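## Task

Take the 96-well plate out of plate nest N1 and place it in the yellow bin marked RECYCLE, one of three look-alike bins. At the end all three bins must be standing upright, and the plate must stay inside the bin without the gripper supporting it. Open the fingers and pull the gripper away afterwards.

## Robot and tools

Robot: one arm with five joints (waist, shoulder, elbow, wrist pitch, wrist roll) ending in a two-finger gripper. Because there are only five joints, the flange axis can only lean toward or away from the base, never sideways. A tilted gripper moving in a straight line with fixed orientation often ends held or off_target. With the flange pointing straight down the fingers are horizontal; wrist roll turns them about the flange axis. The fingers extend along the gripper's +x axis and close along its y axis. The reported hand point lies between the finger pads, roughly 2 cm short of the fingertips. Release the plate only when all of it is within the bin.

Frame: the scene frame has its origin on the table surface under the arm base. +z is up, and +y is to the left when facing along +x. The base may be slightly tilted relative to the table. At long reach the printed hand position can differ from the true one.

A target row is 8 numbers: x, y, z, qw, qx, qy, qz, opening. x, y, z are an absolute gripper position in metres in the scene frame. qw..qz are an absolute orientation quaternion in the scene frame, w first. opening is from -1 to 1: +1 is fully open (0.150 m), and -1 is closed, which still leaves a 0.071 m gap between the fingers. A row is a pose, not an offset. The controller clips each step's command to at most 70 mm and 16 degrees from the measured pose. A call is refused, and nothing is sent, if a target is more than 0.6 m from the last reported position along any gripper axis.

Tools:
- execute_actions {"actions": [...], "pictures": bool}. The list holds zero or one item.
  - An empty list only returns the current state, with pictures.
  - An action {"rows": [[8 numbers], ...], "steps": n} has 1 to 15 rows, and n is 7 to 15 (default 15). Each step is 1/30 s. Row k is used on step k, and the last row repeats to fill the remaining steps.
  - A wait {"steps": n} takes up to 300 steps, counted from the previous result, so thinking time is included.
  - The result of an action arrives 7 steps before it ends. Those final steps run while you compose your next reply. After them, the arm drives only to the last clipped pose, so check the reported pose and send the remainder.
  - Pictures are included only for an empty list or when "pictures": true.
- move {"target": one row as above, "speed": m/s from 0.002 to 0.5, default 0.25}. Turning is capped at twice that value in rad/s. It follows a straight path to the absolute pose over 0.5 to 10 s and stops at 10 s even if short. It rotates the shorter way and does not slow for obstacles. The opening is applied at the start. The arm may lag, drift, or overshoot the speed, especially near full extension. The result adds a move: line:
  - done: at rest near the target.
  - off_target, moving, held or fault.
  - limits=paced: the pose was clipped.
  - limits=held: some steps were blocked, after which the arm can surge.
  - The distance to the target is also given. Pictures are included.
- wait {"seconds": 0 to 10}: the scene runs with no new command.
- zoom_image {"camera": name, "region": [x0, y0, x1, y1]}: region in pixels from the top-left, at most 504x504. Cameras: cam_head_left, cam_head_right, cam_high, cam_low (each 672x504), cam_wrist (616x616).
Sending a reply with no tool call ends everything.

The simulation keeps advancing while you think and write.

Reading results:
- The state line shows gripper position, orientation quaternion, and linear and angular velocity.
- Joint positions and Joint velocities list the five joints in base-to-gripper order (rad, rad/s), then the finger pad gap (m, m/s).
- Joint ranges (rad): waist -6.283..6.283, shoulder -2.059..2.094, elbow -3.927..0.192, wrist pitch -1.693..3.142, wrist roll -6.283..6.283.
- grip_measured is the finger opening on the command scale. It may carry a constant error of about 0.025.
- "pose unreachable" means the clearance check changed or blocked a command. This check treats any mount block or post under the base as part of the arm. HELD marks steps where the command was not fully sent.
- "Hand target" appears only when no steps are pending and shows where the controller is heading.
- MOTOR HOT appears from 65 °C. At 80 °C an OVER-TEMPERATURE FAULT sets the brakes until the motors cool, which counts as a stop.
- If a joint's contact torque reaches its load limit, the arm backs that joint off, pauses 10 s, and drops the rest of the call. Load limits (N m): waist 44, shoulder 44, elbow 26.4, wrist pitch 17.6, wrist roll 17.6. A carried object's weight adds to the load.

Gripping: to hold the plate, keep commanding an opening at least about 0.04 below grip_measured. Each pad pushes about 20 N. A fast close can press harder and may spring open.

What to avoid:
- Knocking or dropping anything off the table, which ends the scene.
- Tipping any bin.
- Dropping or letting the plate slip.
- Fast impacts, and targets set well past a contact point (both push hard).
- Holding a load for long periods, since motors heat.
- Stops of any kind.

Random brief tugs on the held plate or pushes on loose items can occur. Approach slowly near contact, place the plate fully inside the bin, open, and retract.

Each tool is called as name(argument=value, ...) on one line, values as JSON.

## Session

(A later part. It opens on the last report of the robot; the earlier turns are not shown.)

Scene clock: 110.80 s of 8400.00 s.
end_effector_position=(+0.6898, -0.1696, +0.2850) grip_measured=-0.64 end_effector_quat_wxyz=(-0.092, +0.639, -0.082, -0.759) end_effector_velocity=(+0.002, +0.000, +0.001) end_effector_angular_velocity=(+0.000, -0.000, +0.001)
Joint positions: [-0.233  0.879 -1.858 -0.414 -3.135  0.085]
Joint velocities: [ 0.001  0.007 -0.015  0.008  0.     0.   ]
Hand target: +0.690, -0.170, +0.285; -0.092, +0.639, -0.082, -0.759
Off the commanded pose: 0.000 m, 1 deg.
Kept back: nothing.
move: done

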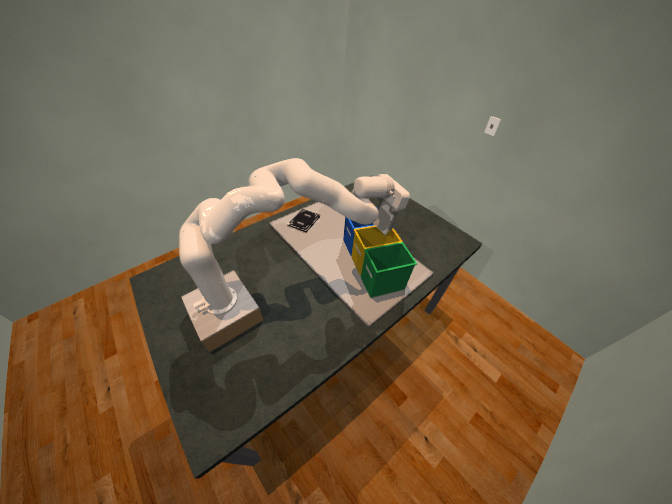

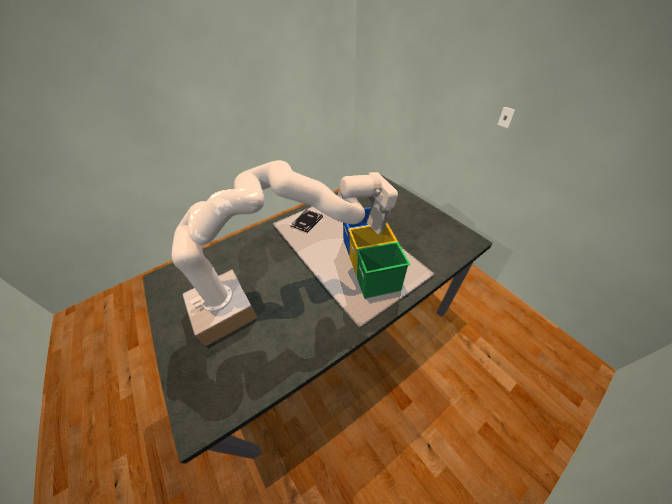

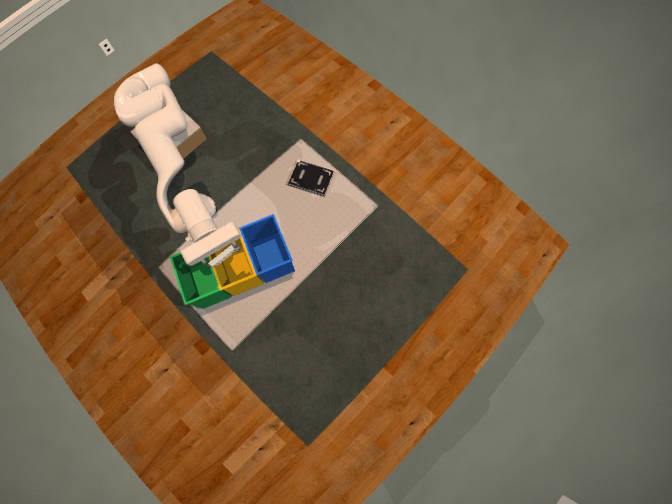

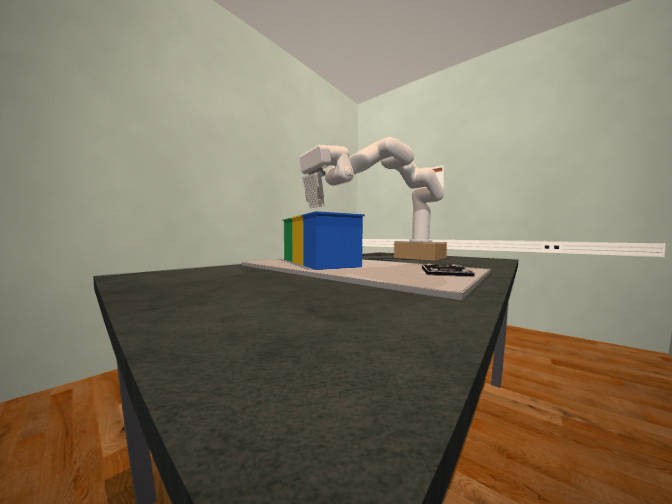

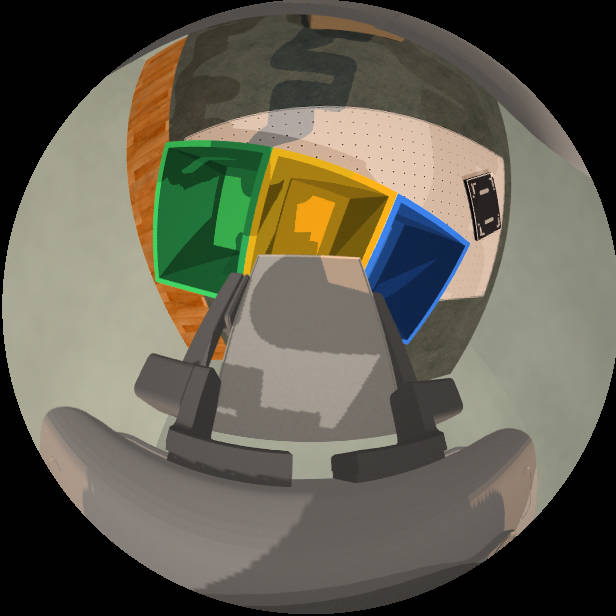

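move(target=[0.69,-0.17,0.23,0.087,-0.64,0.073,0.76,-1], speed=0.03)

Scene clock: 113.23 s of 8400.00 s.
end_effector_position=(+0.6901, -0.1698, +0.2302) grip_measured=-0.64 end_effector_quat_wxyz=(-0.092, +0.639, -0.082, -0.759) end_effector_velocity=(+0.001, -0.000, +0.001) end_effector_angular_velocity=(-0.001, -0.005, -0.000)
Joint positions: [-0.232  0.979 -1.867 -0.504 -3.135  0.085]
Joint velocities: [-0.     0.001 -0.003 -0.002  0.     0.   ]
Hand target: +0.690, -0.170, +0.230; -0.092, +0.639, -0.082, -0.759
Off the commanded pose: 0.000 m, 1 deg.
Kept back: nothing.
move: done

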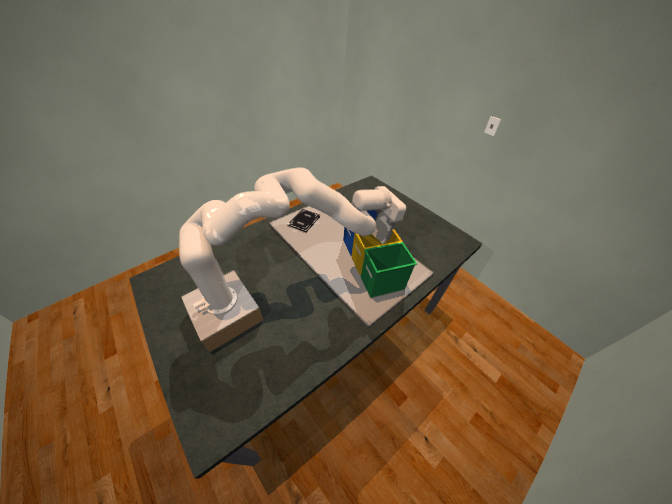

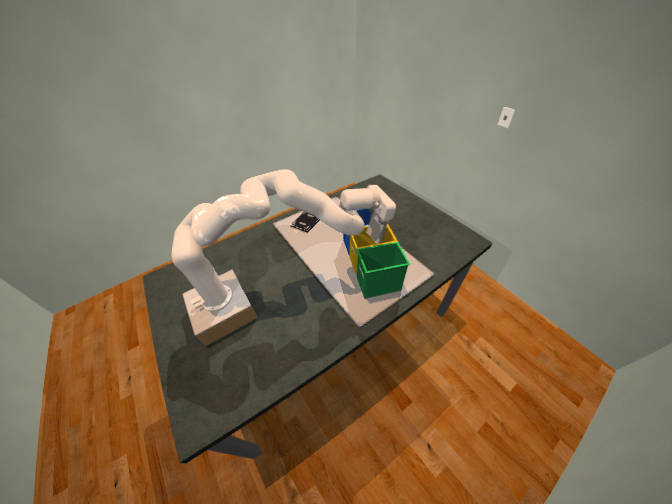

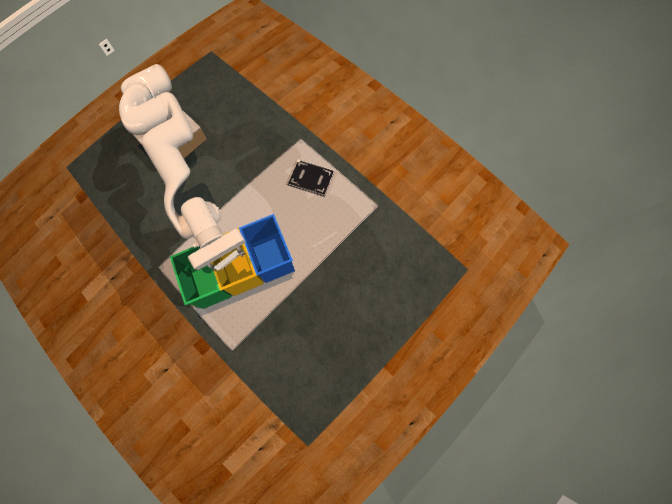

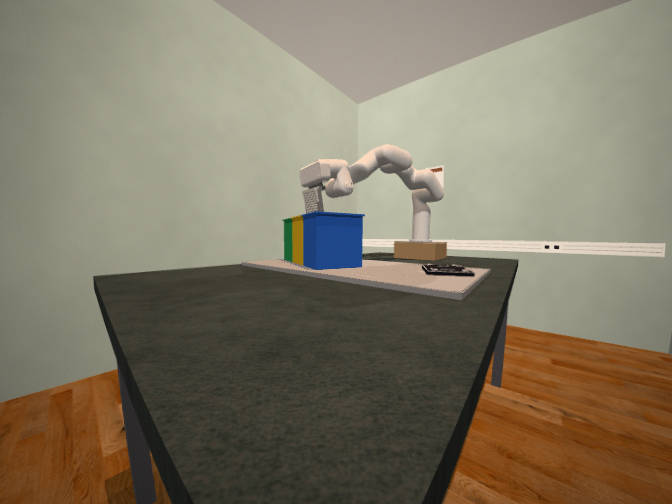

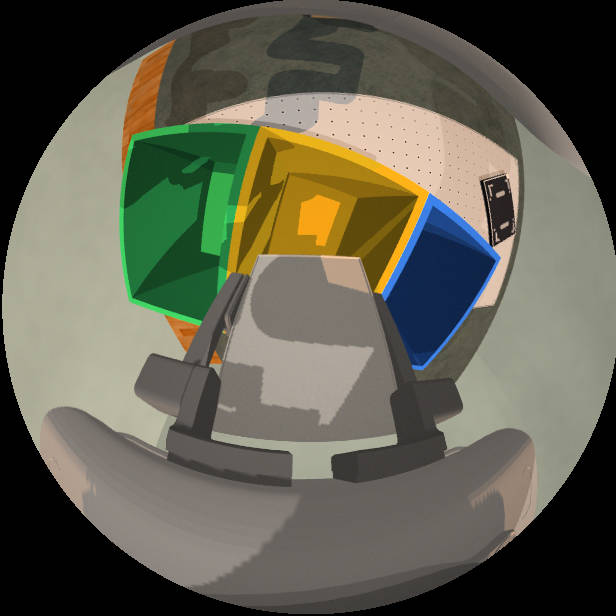

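move(target=[0.68,-0.17,0.175,0.087,-0.64,0.073,0.76,-1], speed=0.03)

Scene clock: 115.67 s of 8400.00 s.
end_effector_position=(+0.6801, -0.1698, +0.1751) grip_measured=-0.64 end_effector_quat_wxyz=(-0.092, +0.639, -0.083, -0.759) end_effector_velocity=(-0.000, -0.001, -0.000) end_effector_angular_velocity=(-0.001, -0.002, -0.002)
Joint positions: [-0.234  1.06  -1.841 -0.611 -3.136  0.085]
Joint velocities: [-0.002  0.002 -0.001 -0.002 -0.    -0.   ]
Hand target: +0.680, -0.170, +0.175; -0.092, +0.639, -0.083, -0.759
Off the commanded pose: 0.000 m, 1 deg.
Kept back: nothing.
move: done

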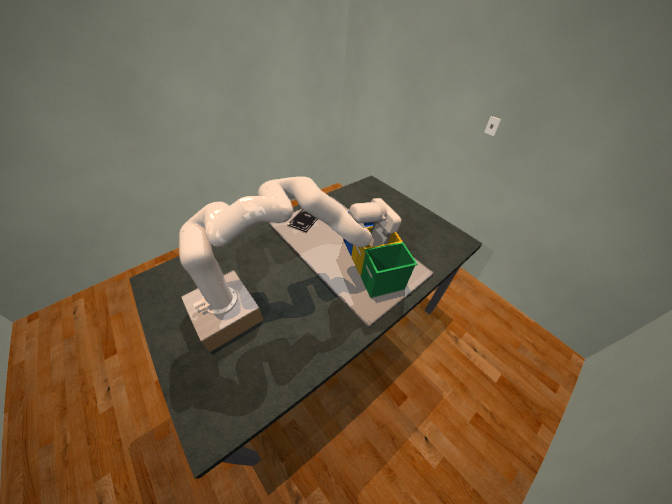

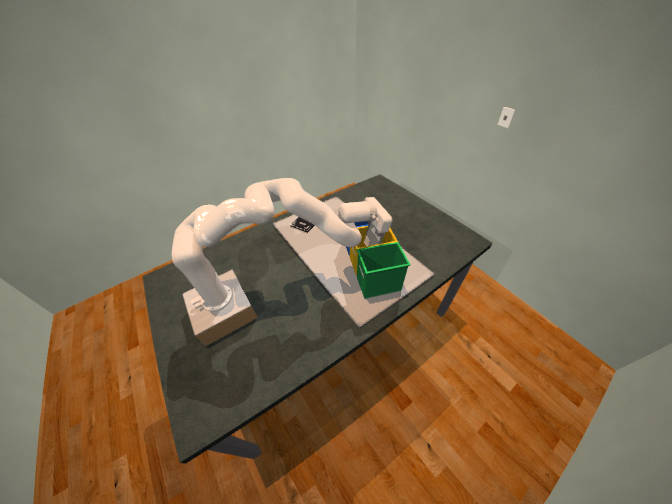

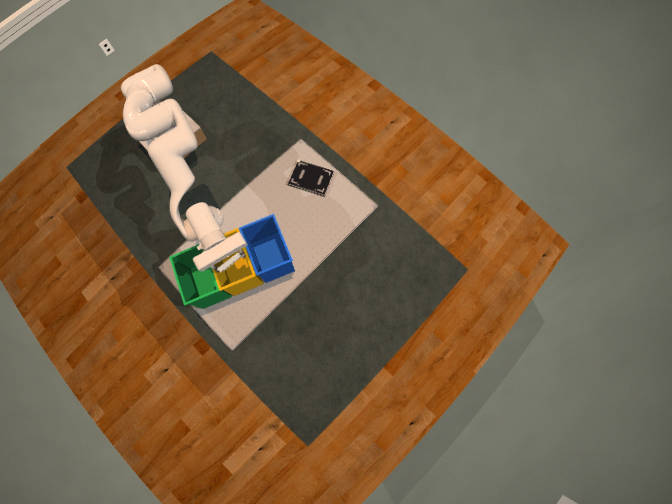

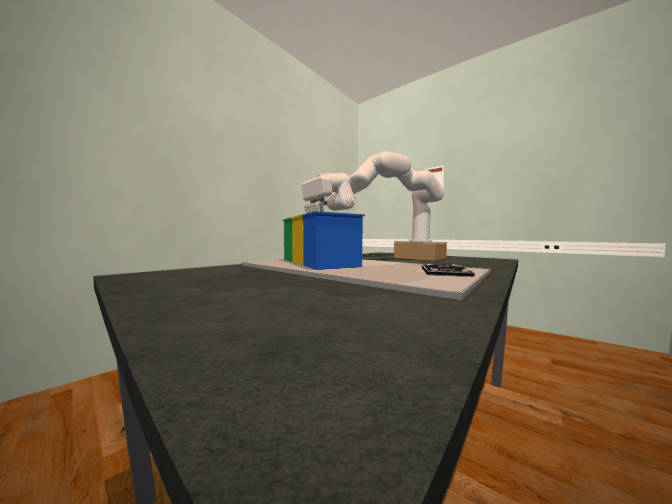

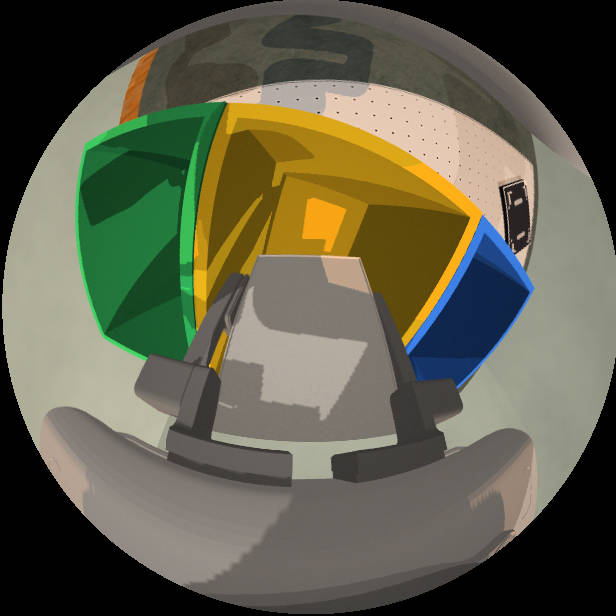

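move(target=[0.68,-0.17,0.175,0.087,-0.64,0.073,0.76,-0.5])

move(target=[0.68,-0.17,0.30,0.087,-0.64,0.073,0.76,-0.5], speed=0.04)

Scene clock: 116.60 s of 8400.00 s.
end_effector_position=(+0.6800, -0.1699, +0.1749) grip_measured=-0.57 end_effector_quat_wxyz=(-0.092, +0.639, -0.083, -0.759) end_effector_velocity=(+0.000, +0.000, +0.000) end_effector_angular_velocity=(-0.000, -0.000, +0.001)
Joint positions: [-0.234  1.061 -1.841 -0.611 -3.136  0.088]
Joint velocities: [ 0.001 -0.    -0.     0.    -0.    -0.   ]
Hand target: +0.680, -0.170, +0.175; -0.092, +0.639, -0.083, -0.759
Off the commanded pose: 0.000 m, 1 deg.
Kept back: nothing.
move: done

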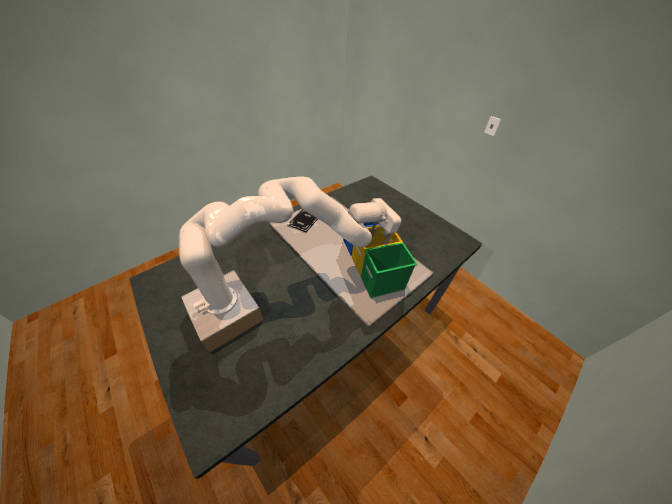

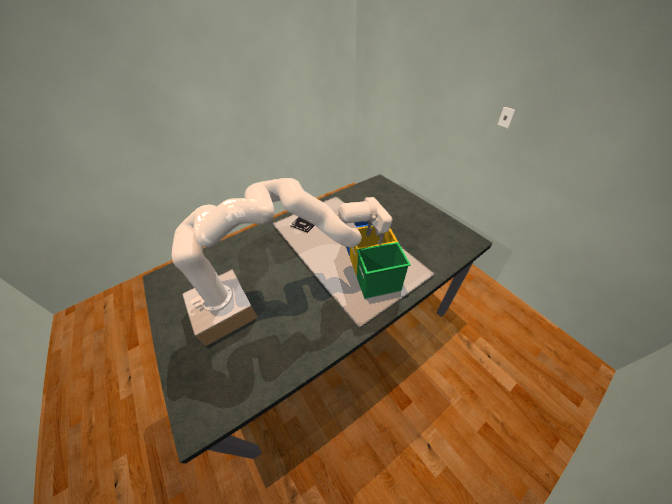

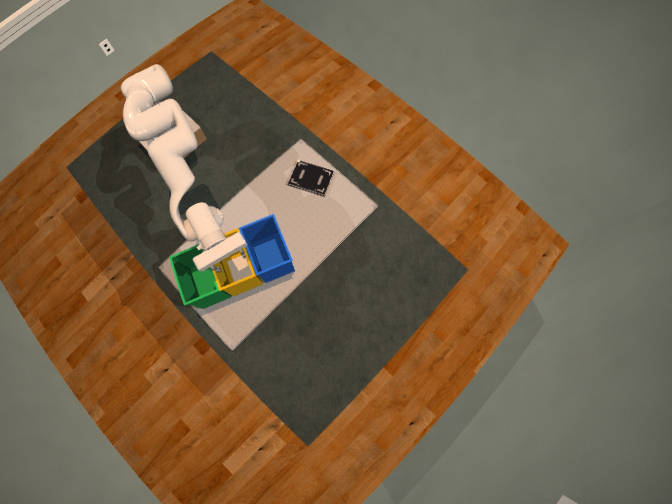

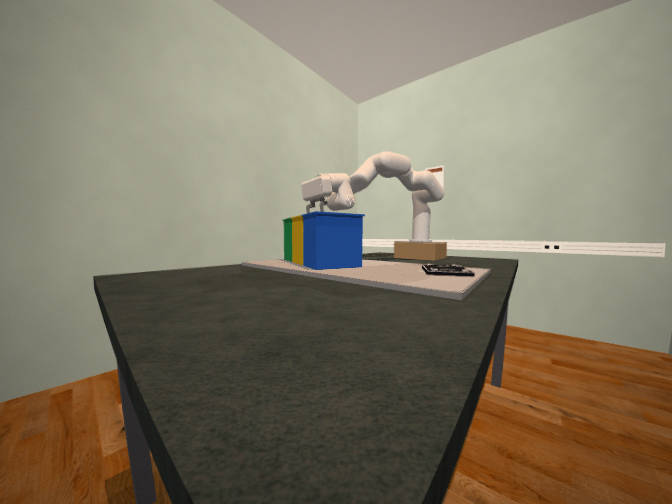

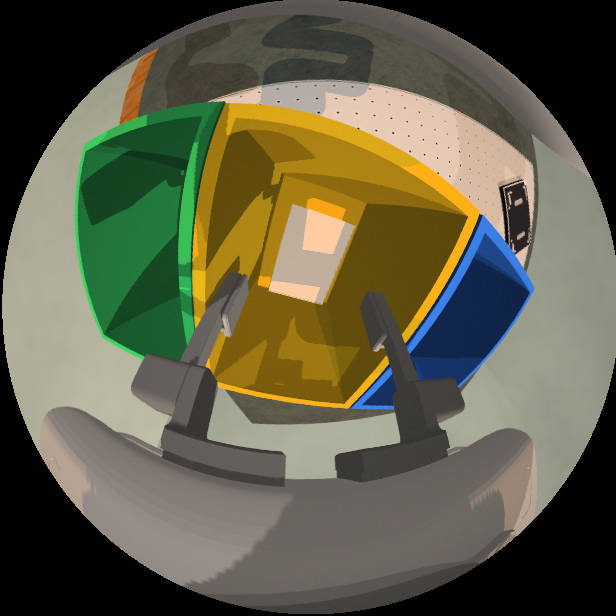

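Scene clock: 120.07 s of 8400.00 s.
end_effector_position=(+0.6801, -0.1698, +0.2997) grip_measured=-0.57 end_effector_quat_wxyz=(-0.093, +0.639, -0.084, -0.759) end_effector_velocity=(-0.001, -0.000, -0.002) end_effector_angular_velocity=(+0.002, +0.007, -0.001)
Joint positions: [-0.236  0.818 -1.795 -0.414 -3.137  0.088]
Joint velocities: [-0.001  0.001  0.002  0.005  0.     0.   ]
Hand target: +0.680, -0.170, +0.300; -0.093, +0.639, -0.084, -0.759
Off the commanded pose: 0.000 m, 1 deg.
Kept back: nothing.
move: done

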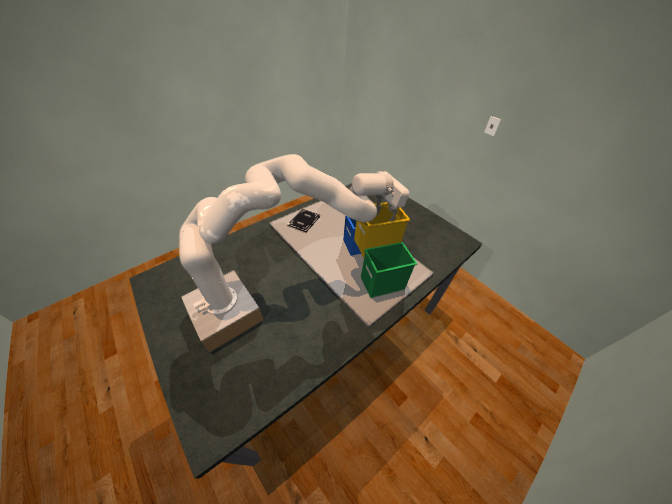

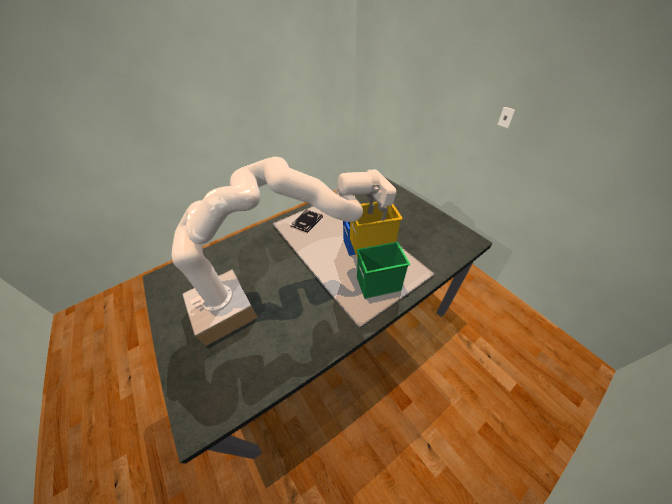

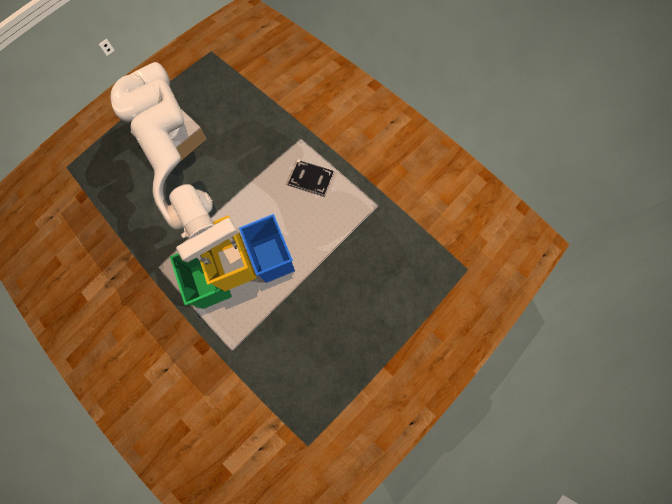

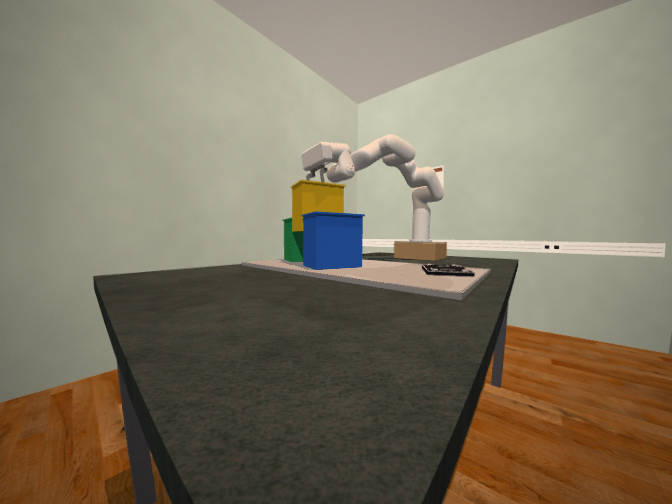

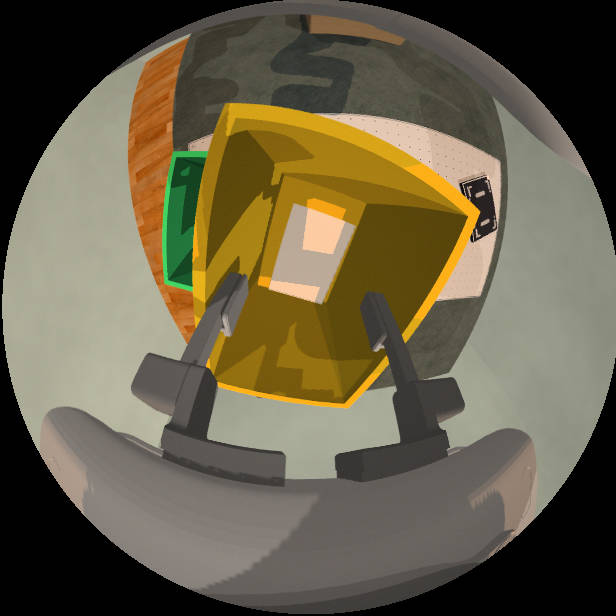

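Lifted the bin; I'll lower it back the same way, then close.

move(target=[0.68,-0.17,0.176,0.087,-0.64,0.073,0.76,-0.5], speed=0.03)

move(target=[0.68,-0.17,0.176,0.087,-0.64,0.073,0.76,-1])

move(target=[0.68,-0.17,0.23,0.087,-0.64,0.073,0.76,-1], speed=0.03)

Scene clock: 124.80 s of 8400.00 s.
end_effector_position=(+0.6808, -0.1700, +0.1779) grip_measured=-0.56 end_effector_quat_wxyz=(-0.092, +0.640, -0.083, -0.758) end_effector_velocity=(-0.001, +0.000, -0.004) end_effector_angular_velocity=(+0.003, +0.005, -0.000)
Joint positions: [-0.234  1.056 -1.84  -0.611 -3.136  0.088]
Joint velocities: [ 0.     0.006 -0.    -0.     0.002  0.   ]
Hand target: +0.680, -0.170, +0.176; -0.092, +0.639, -0.083, -0.759
Off the commanded pose: 0.002 m, 1 deg.
Kept back: nothing.
move: done

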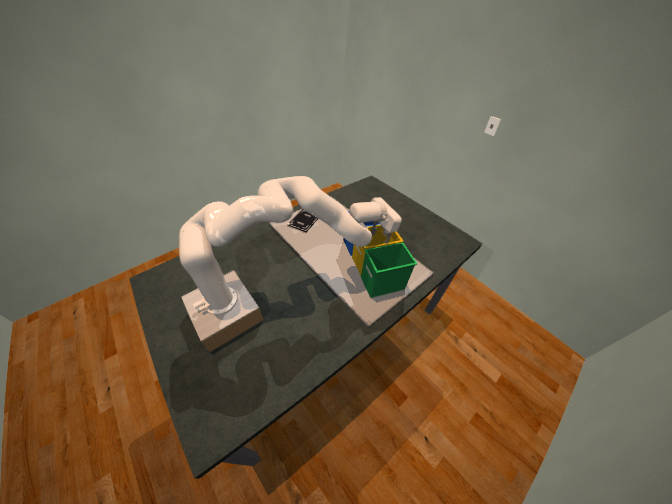

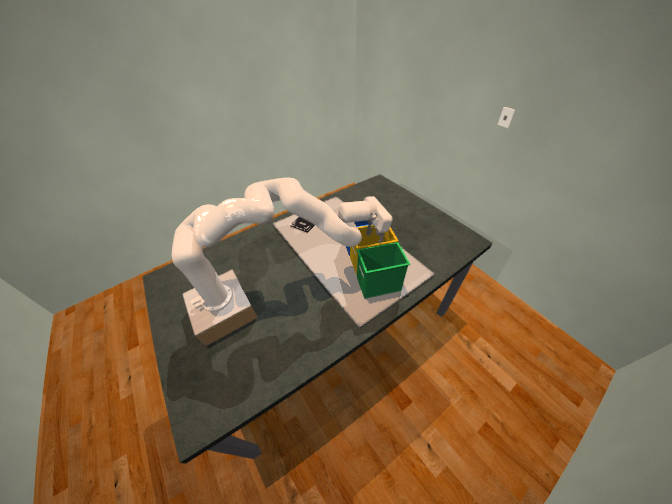

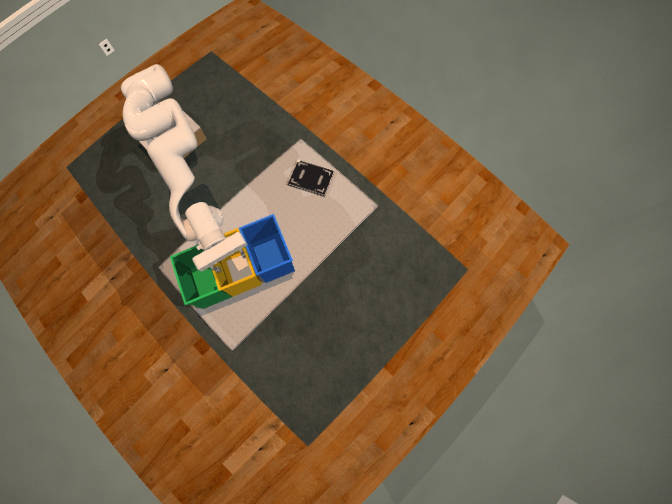

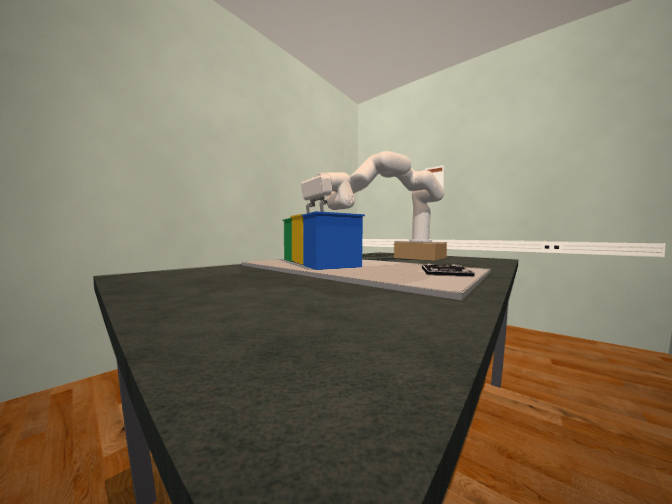

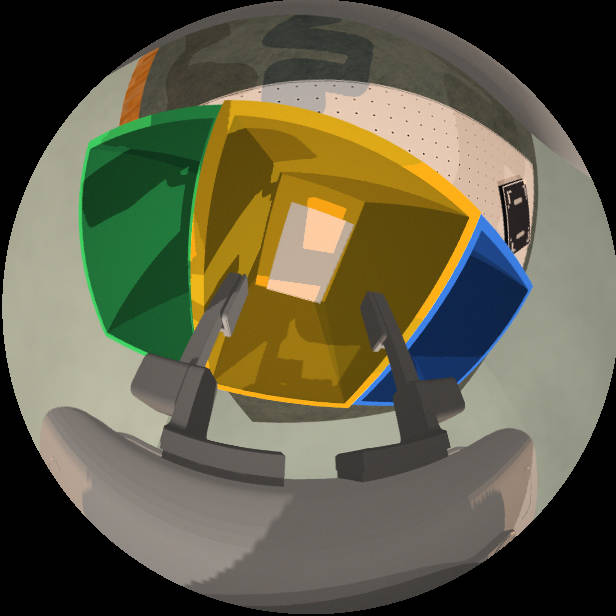

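Scene clock: 125.50 s of 8400.00 s.
end_effector_position=(+0.6801, -0.1698, +0.1760) grip_measured=-0.99 end_effector_quat_wxyz=(-0.092, +0.639, -0.083, -0.759) end_effector_velocity=(+0.000, +0.000, +0.001) end_effector_angular_velocity=(-0.001, -0.001, +0.001)
Joint positions: [-0.234  1.058 -1.839 -0.61  -3.136  0.072]
Joint velocities: [ 0.001 -0.001 -0.001 -0.    -0.001 -0.   ]
Hand target: +0.680, -0.170, +0.176; -0.092, +0.639, -0.083, -0.759
Off the commanded pose: 0.000 m, 1 deg.
Kept back: nothing.
move: done

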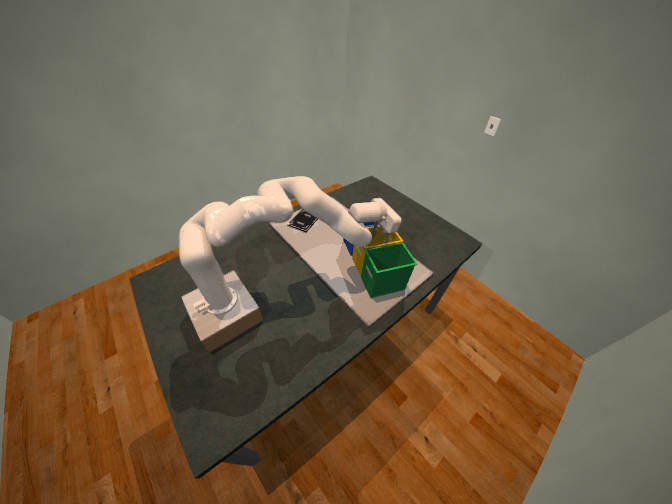

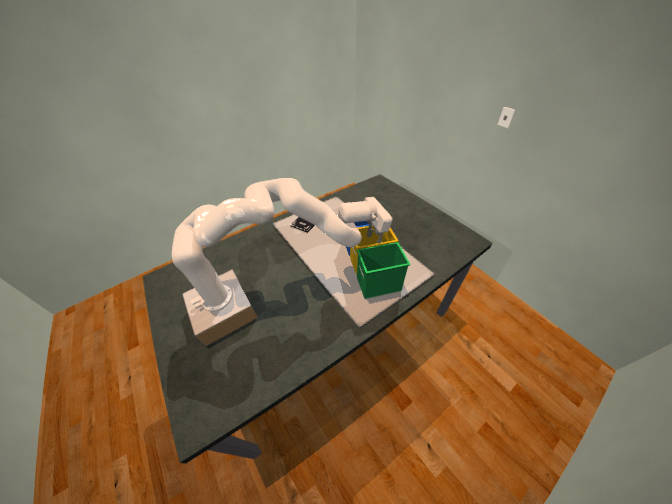

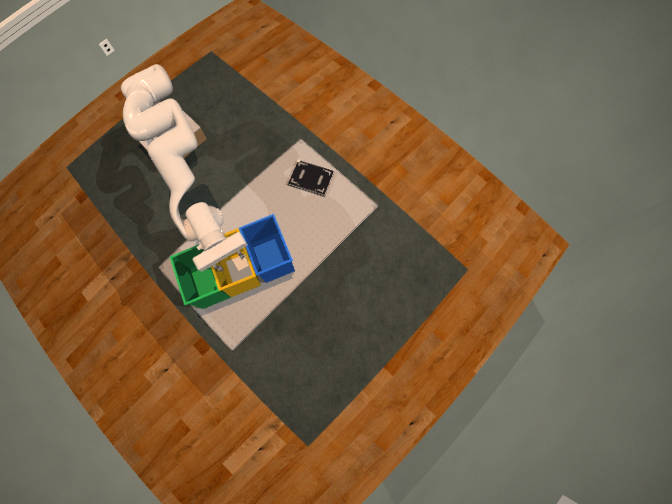

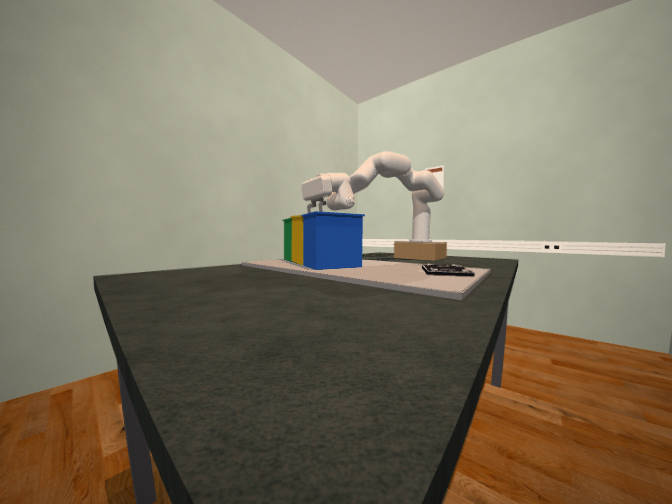

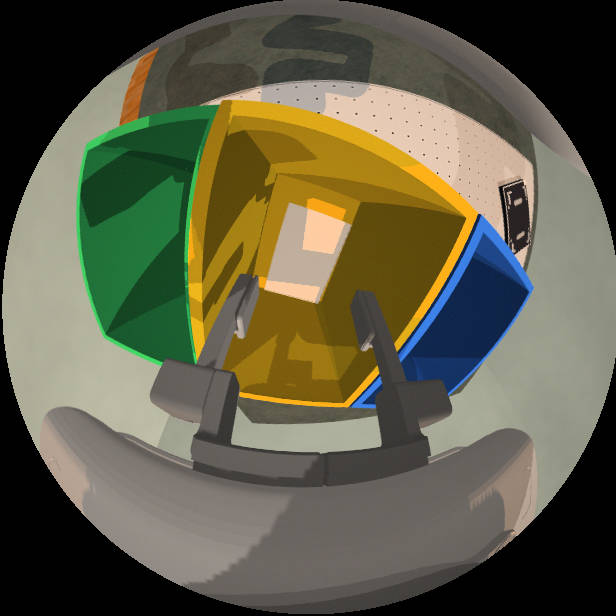

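Scene clock: 127.63 s of 8400.00 s.
end_effector_position=(+0.6801, -0.1698, +0.2298) grip_measured=-0.99 end_effector_quat_wxyz=(-0.093, +0.639, -0.083, -0.759) end_effector_velocity=(-0.001, +0.001, -0.001) end_effector_angular_velocity=(+0.000, +0.005, +0.001)
Joint positions: [-0.235  0.941 -1.797 -0.536 -3.136  0.072]
Joint velocities: [ 0.001 -0.001  0.003  0.003 -0.001 -0.   ]
Hand target: +0.680, -0.170, +0.230; -0.093, +0.639, -0.083, -0.759
Off the commanded pose: 0.000 m, 1 deg.
Kept back: nothing.
move: done

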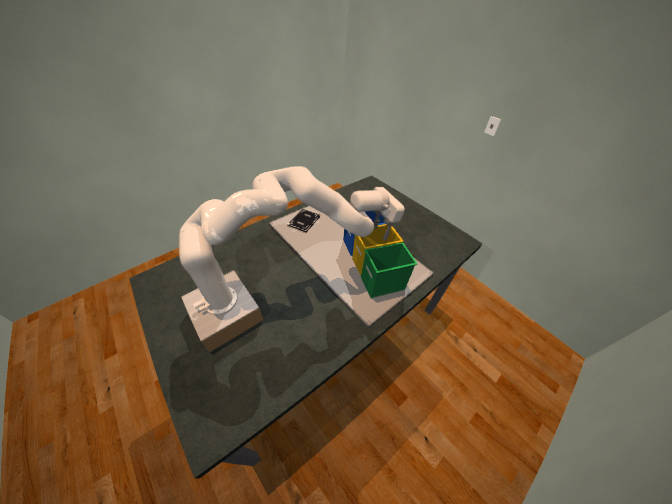

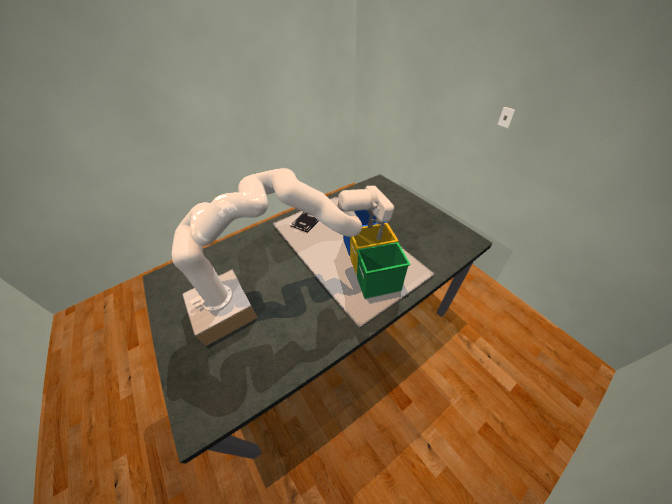

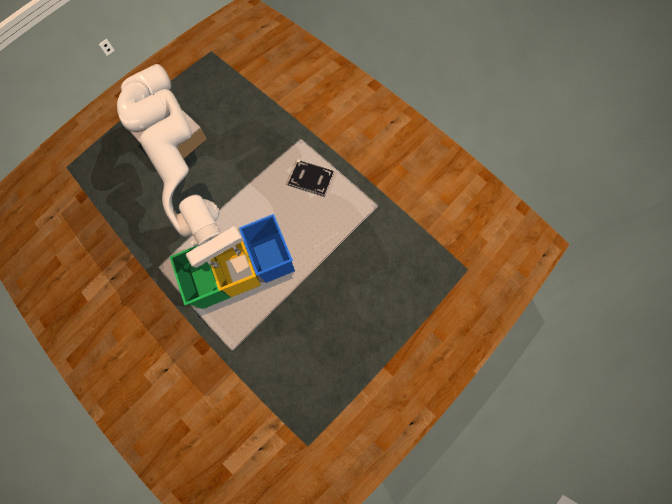

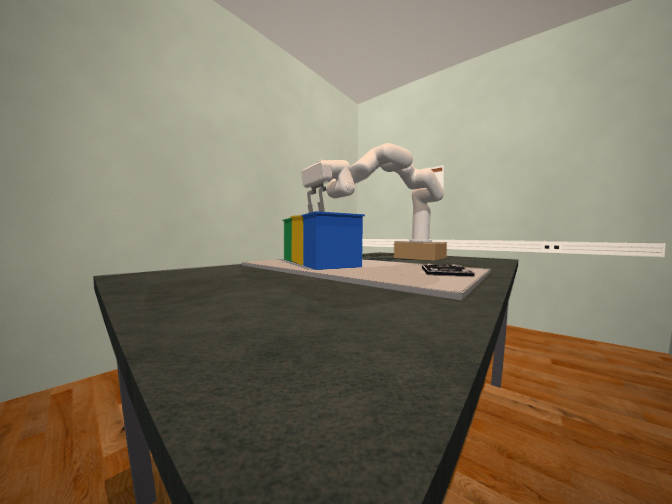

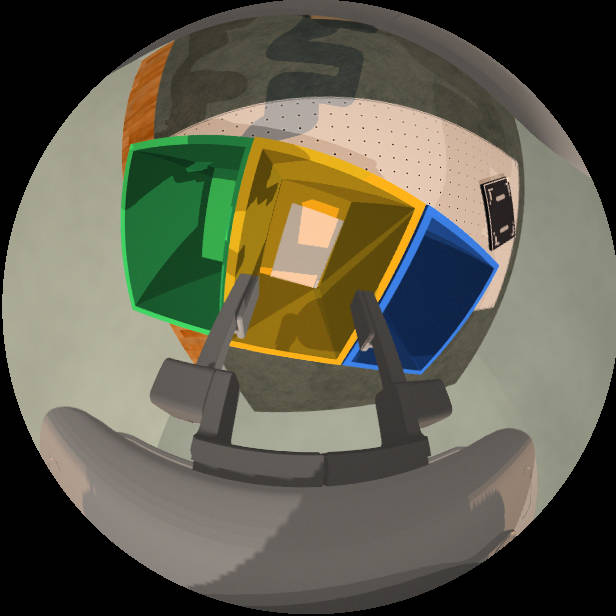

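move(target=[0.62,-0.16,0.33,0.087,-0.64,0.073,0.76,-1], speed=0.15)

finished_scene(scene=2)

Scene clock: 129.17 s of 8400.00 s.
end_effector_position=(+0.6202, -0.1599, +0.3294) grip_measured=-0.99 end_effector_quat_wxyz=(-0.095, +0.638, -0.087, -0.759) end_effector_velocity=(-0.000, -0.000, +0.005) end_effector_angular_velocity=(-0.003, -0.007, +0.000)
Joint positions: [-0.244  0.558 -1.451 -0.498 -3.14   0.072]
Joint velocities: [-0.    -0.009  0.003 -0.001 -0.001  0.   ]
Hand target: +0.620, -0.160, +0.330; -0.094, +0.638, -0.087, -0.759
Off the commanded pose: 0.001 m, 2 deg.
Kept back: nothing.
move: done

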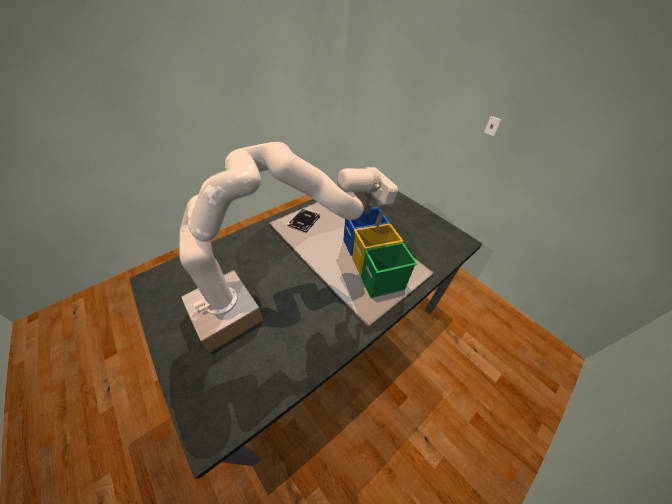

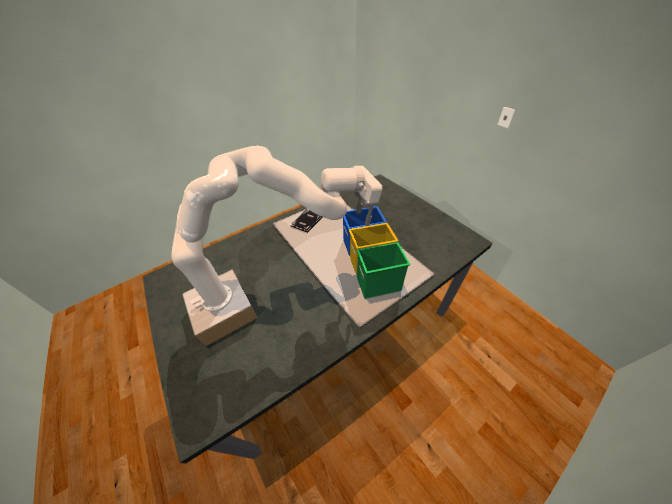

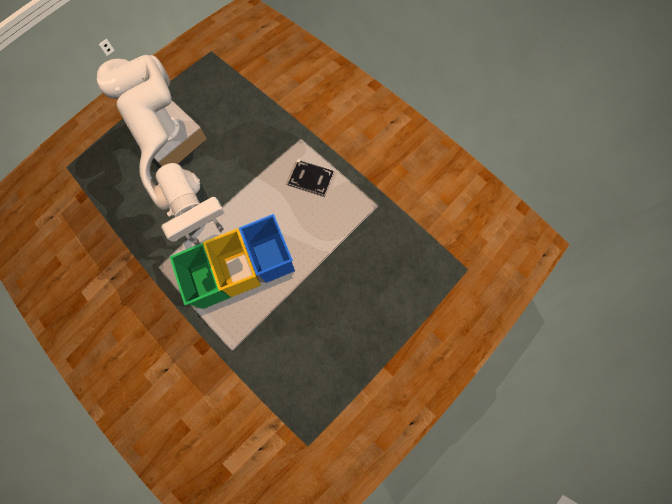

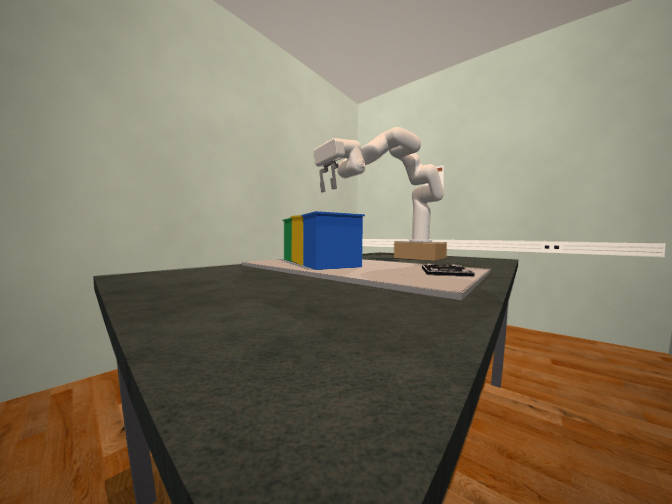

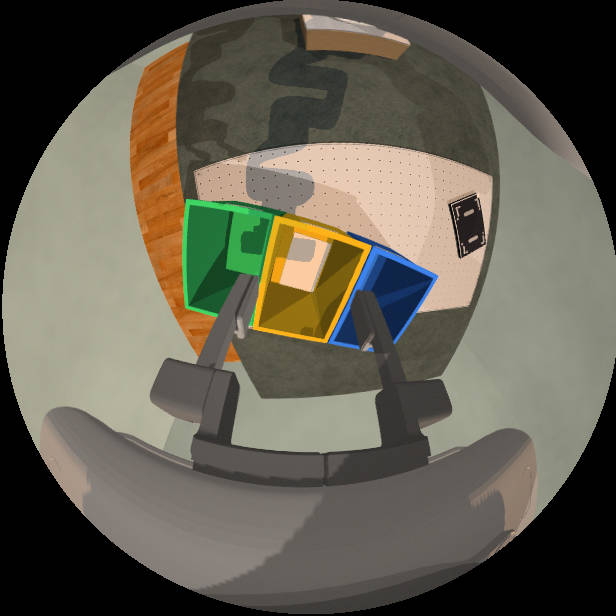

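The scene is finished: the task was done.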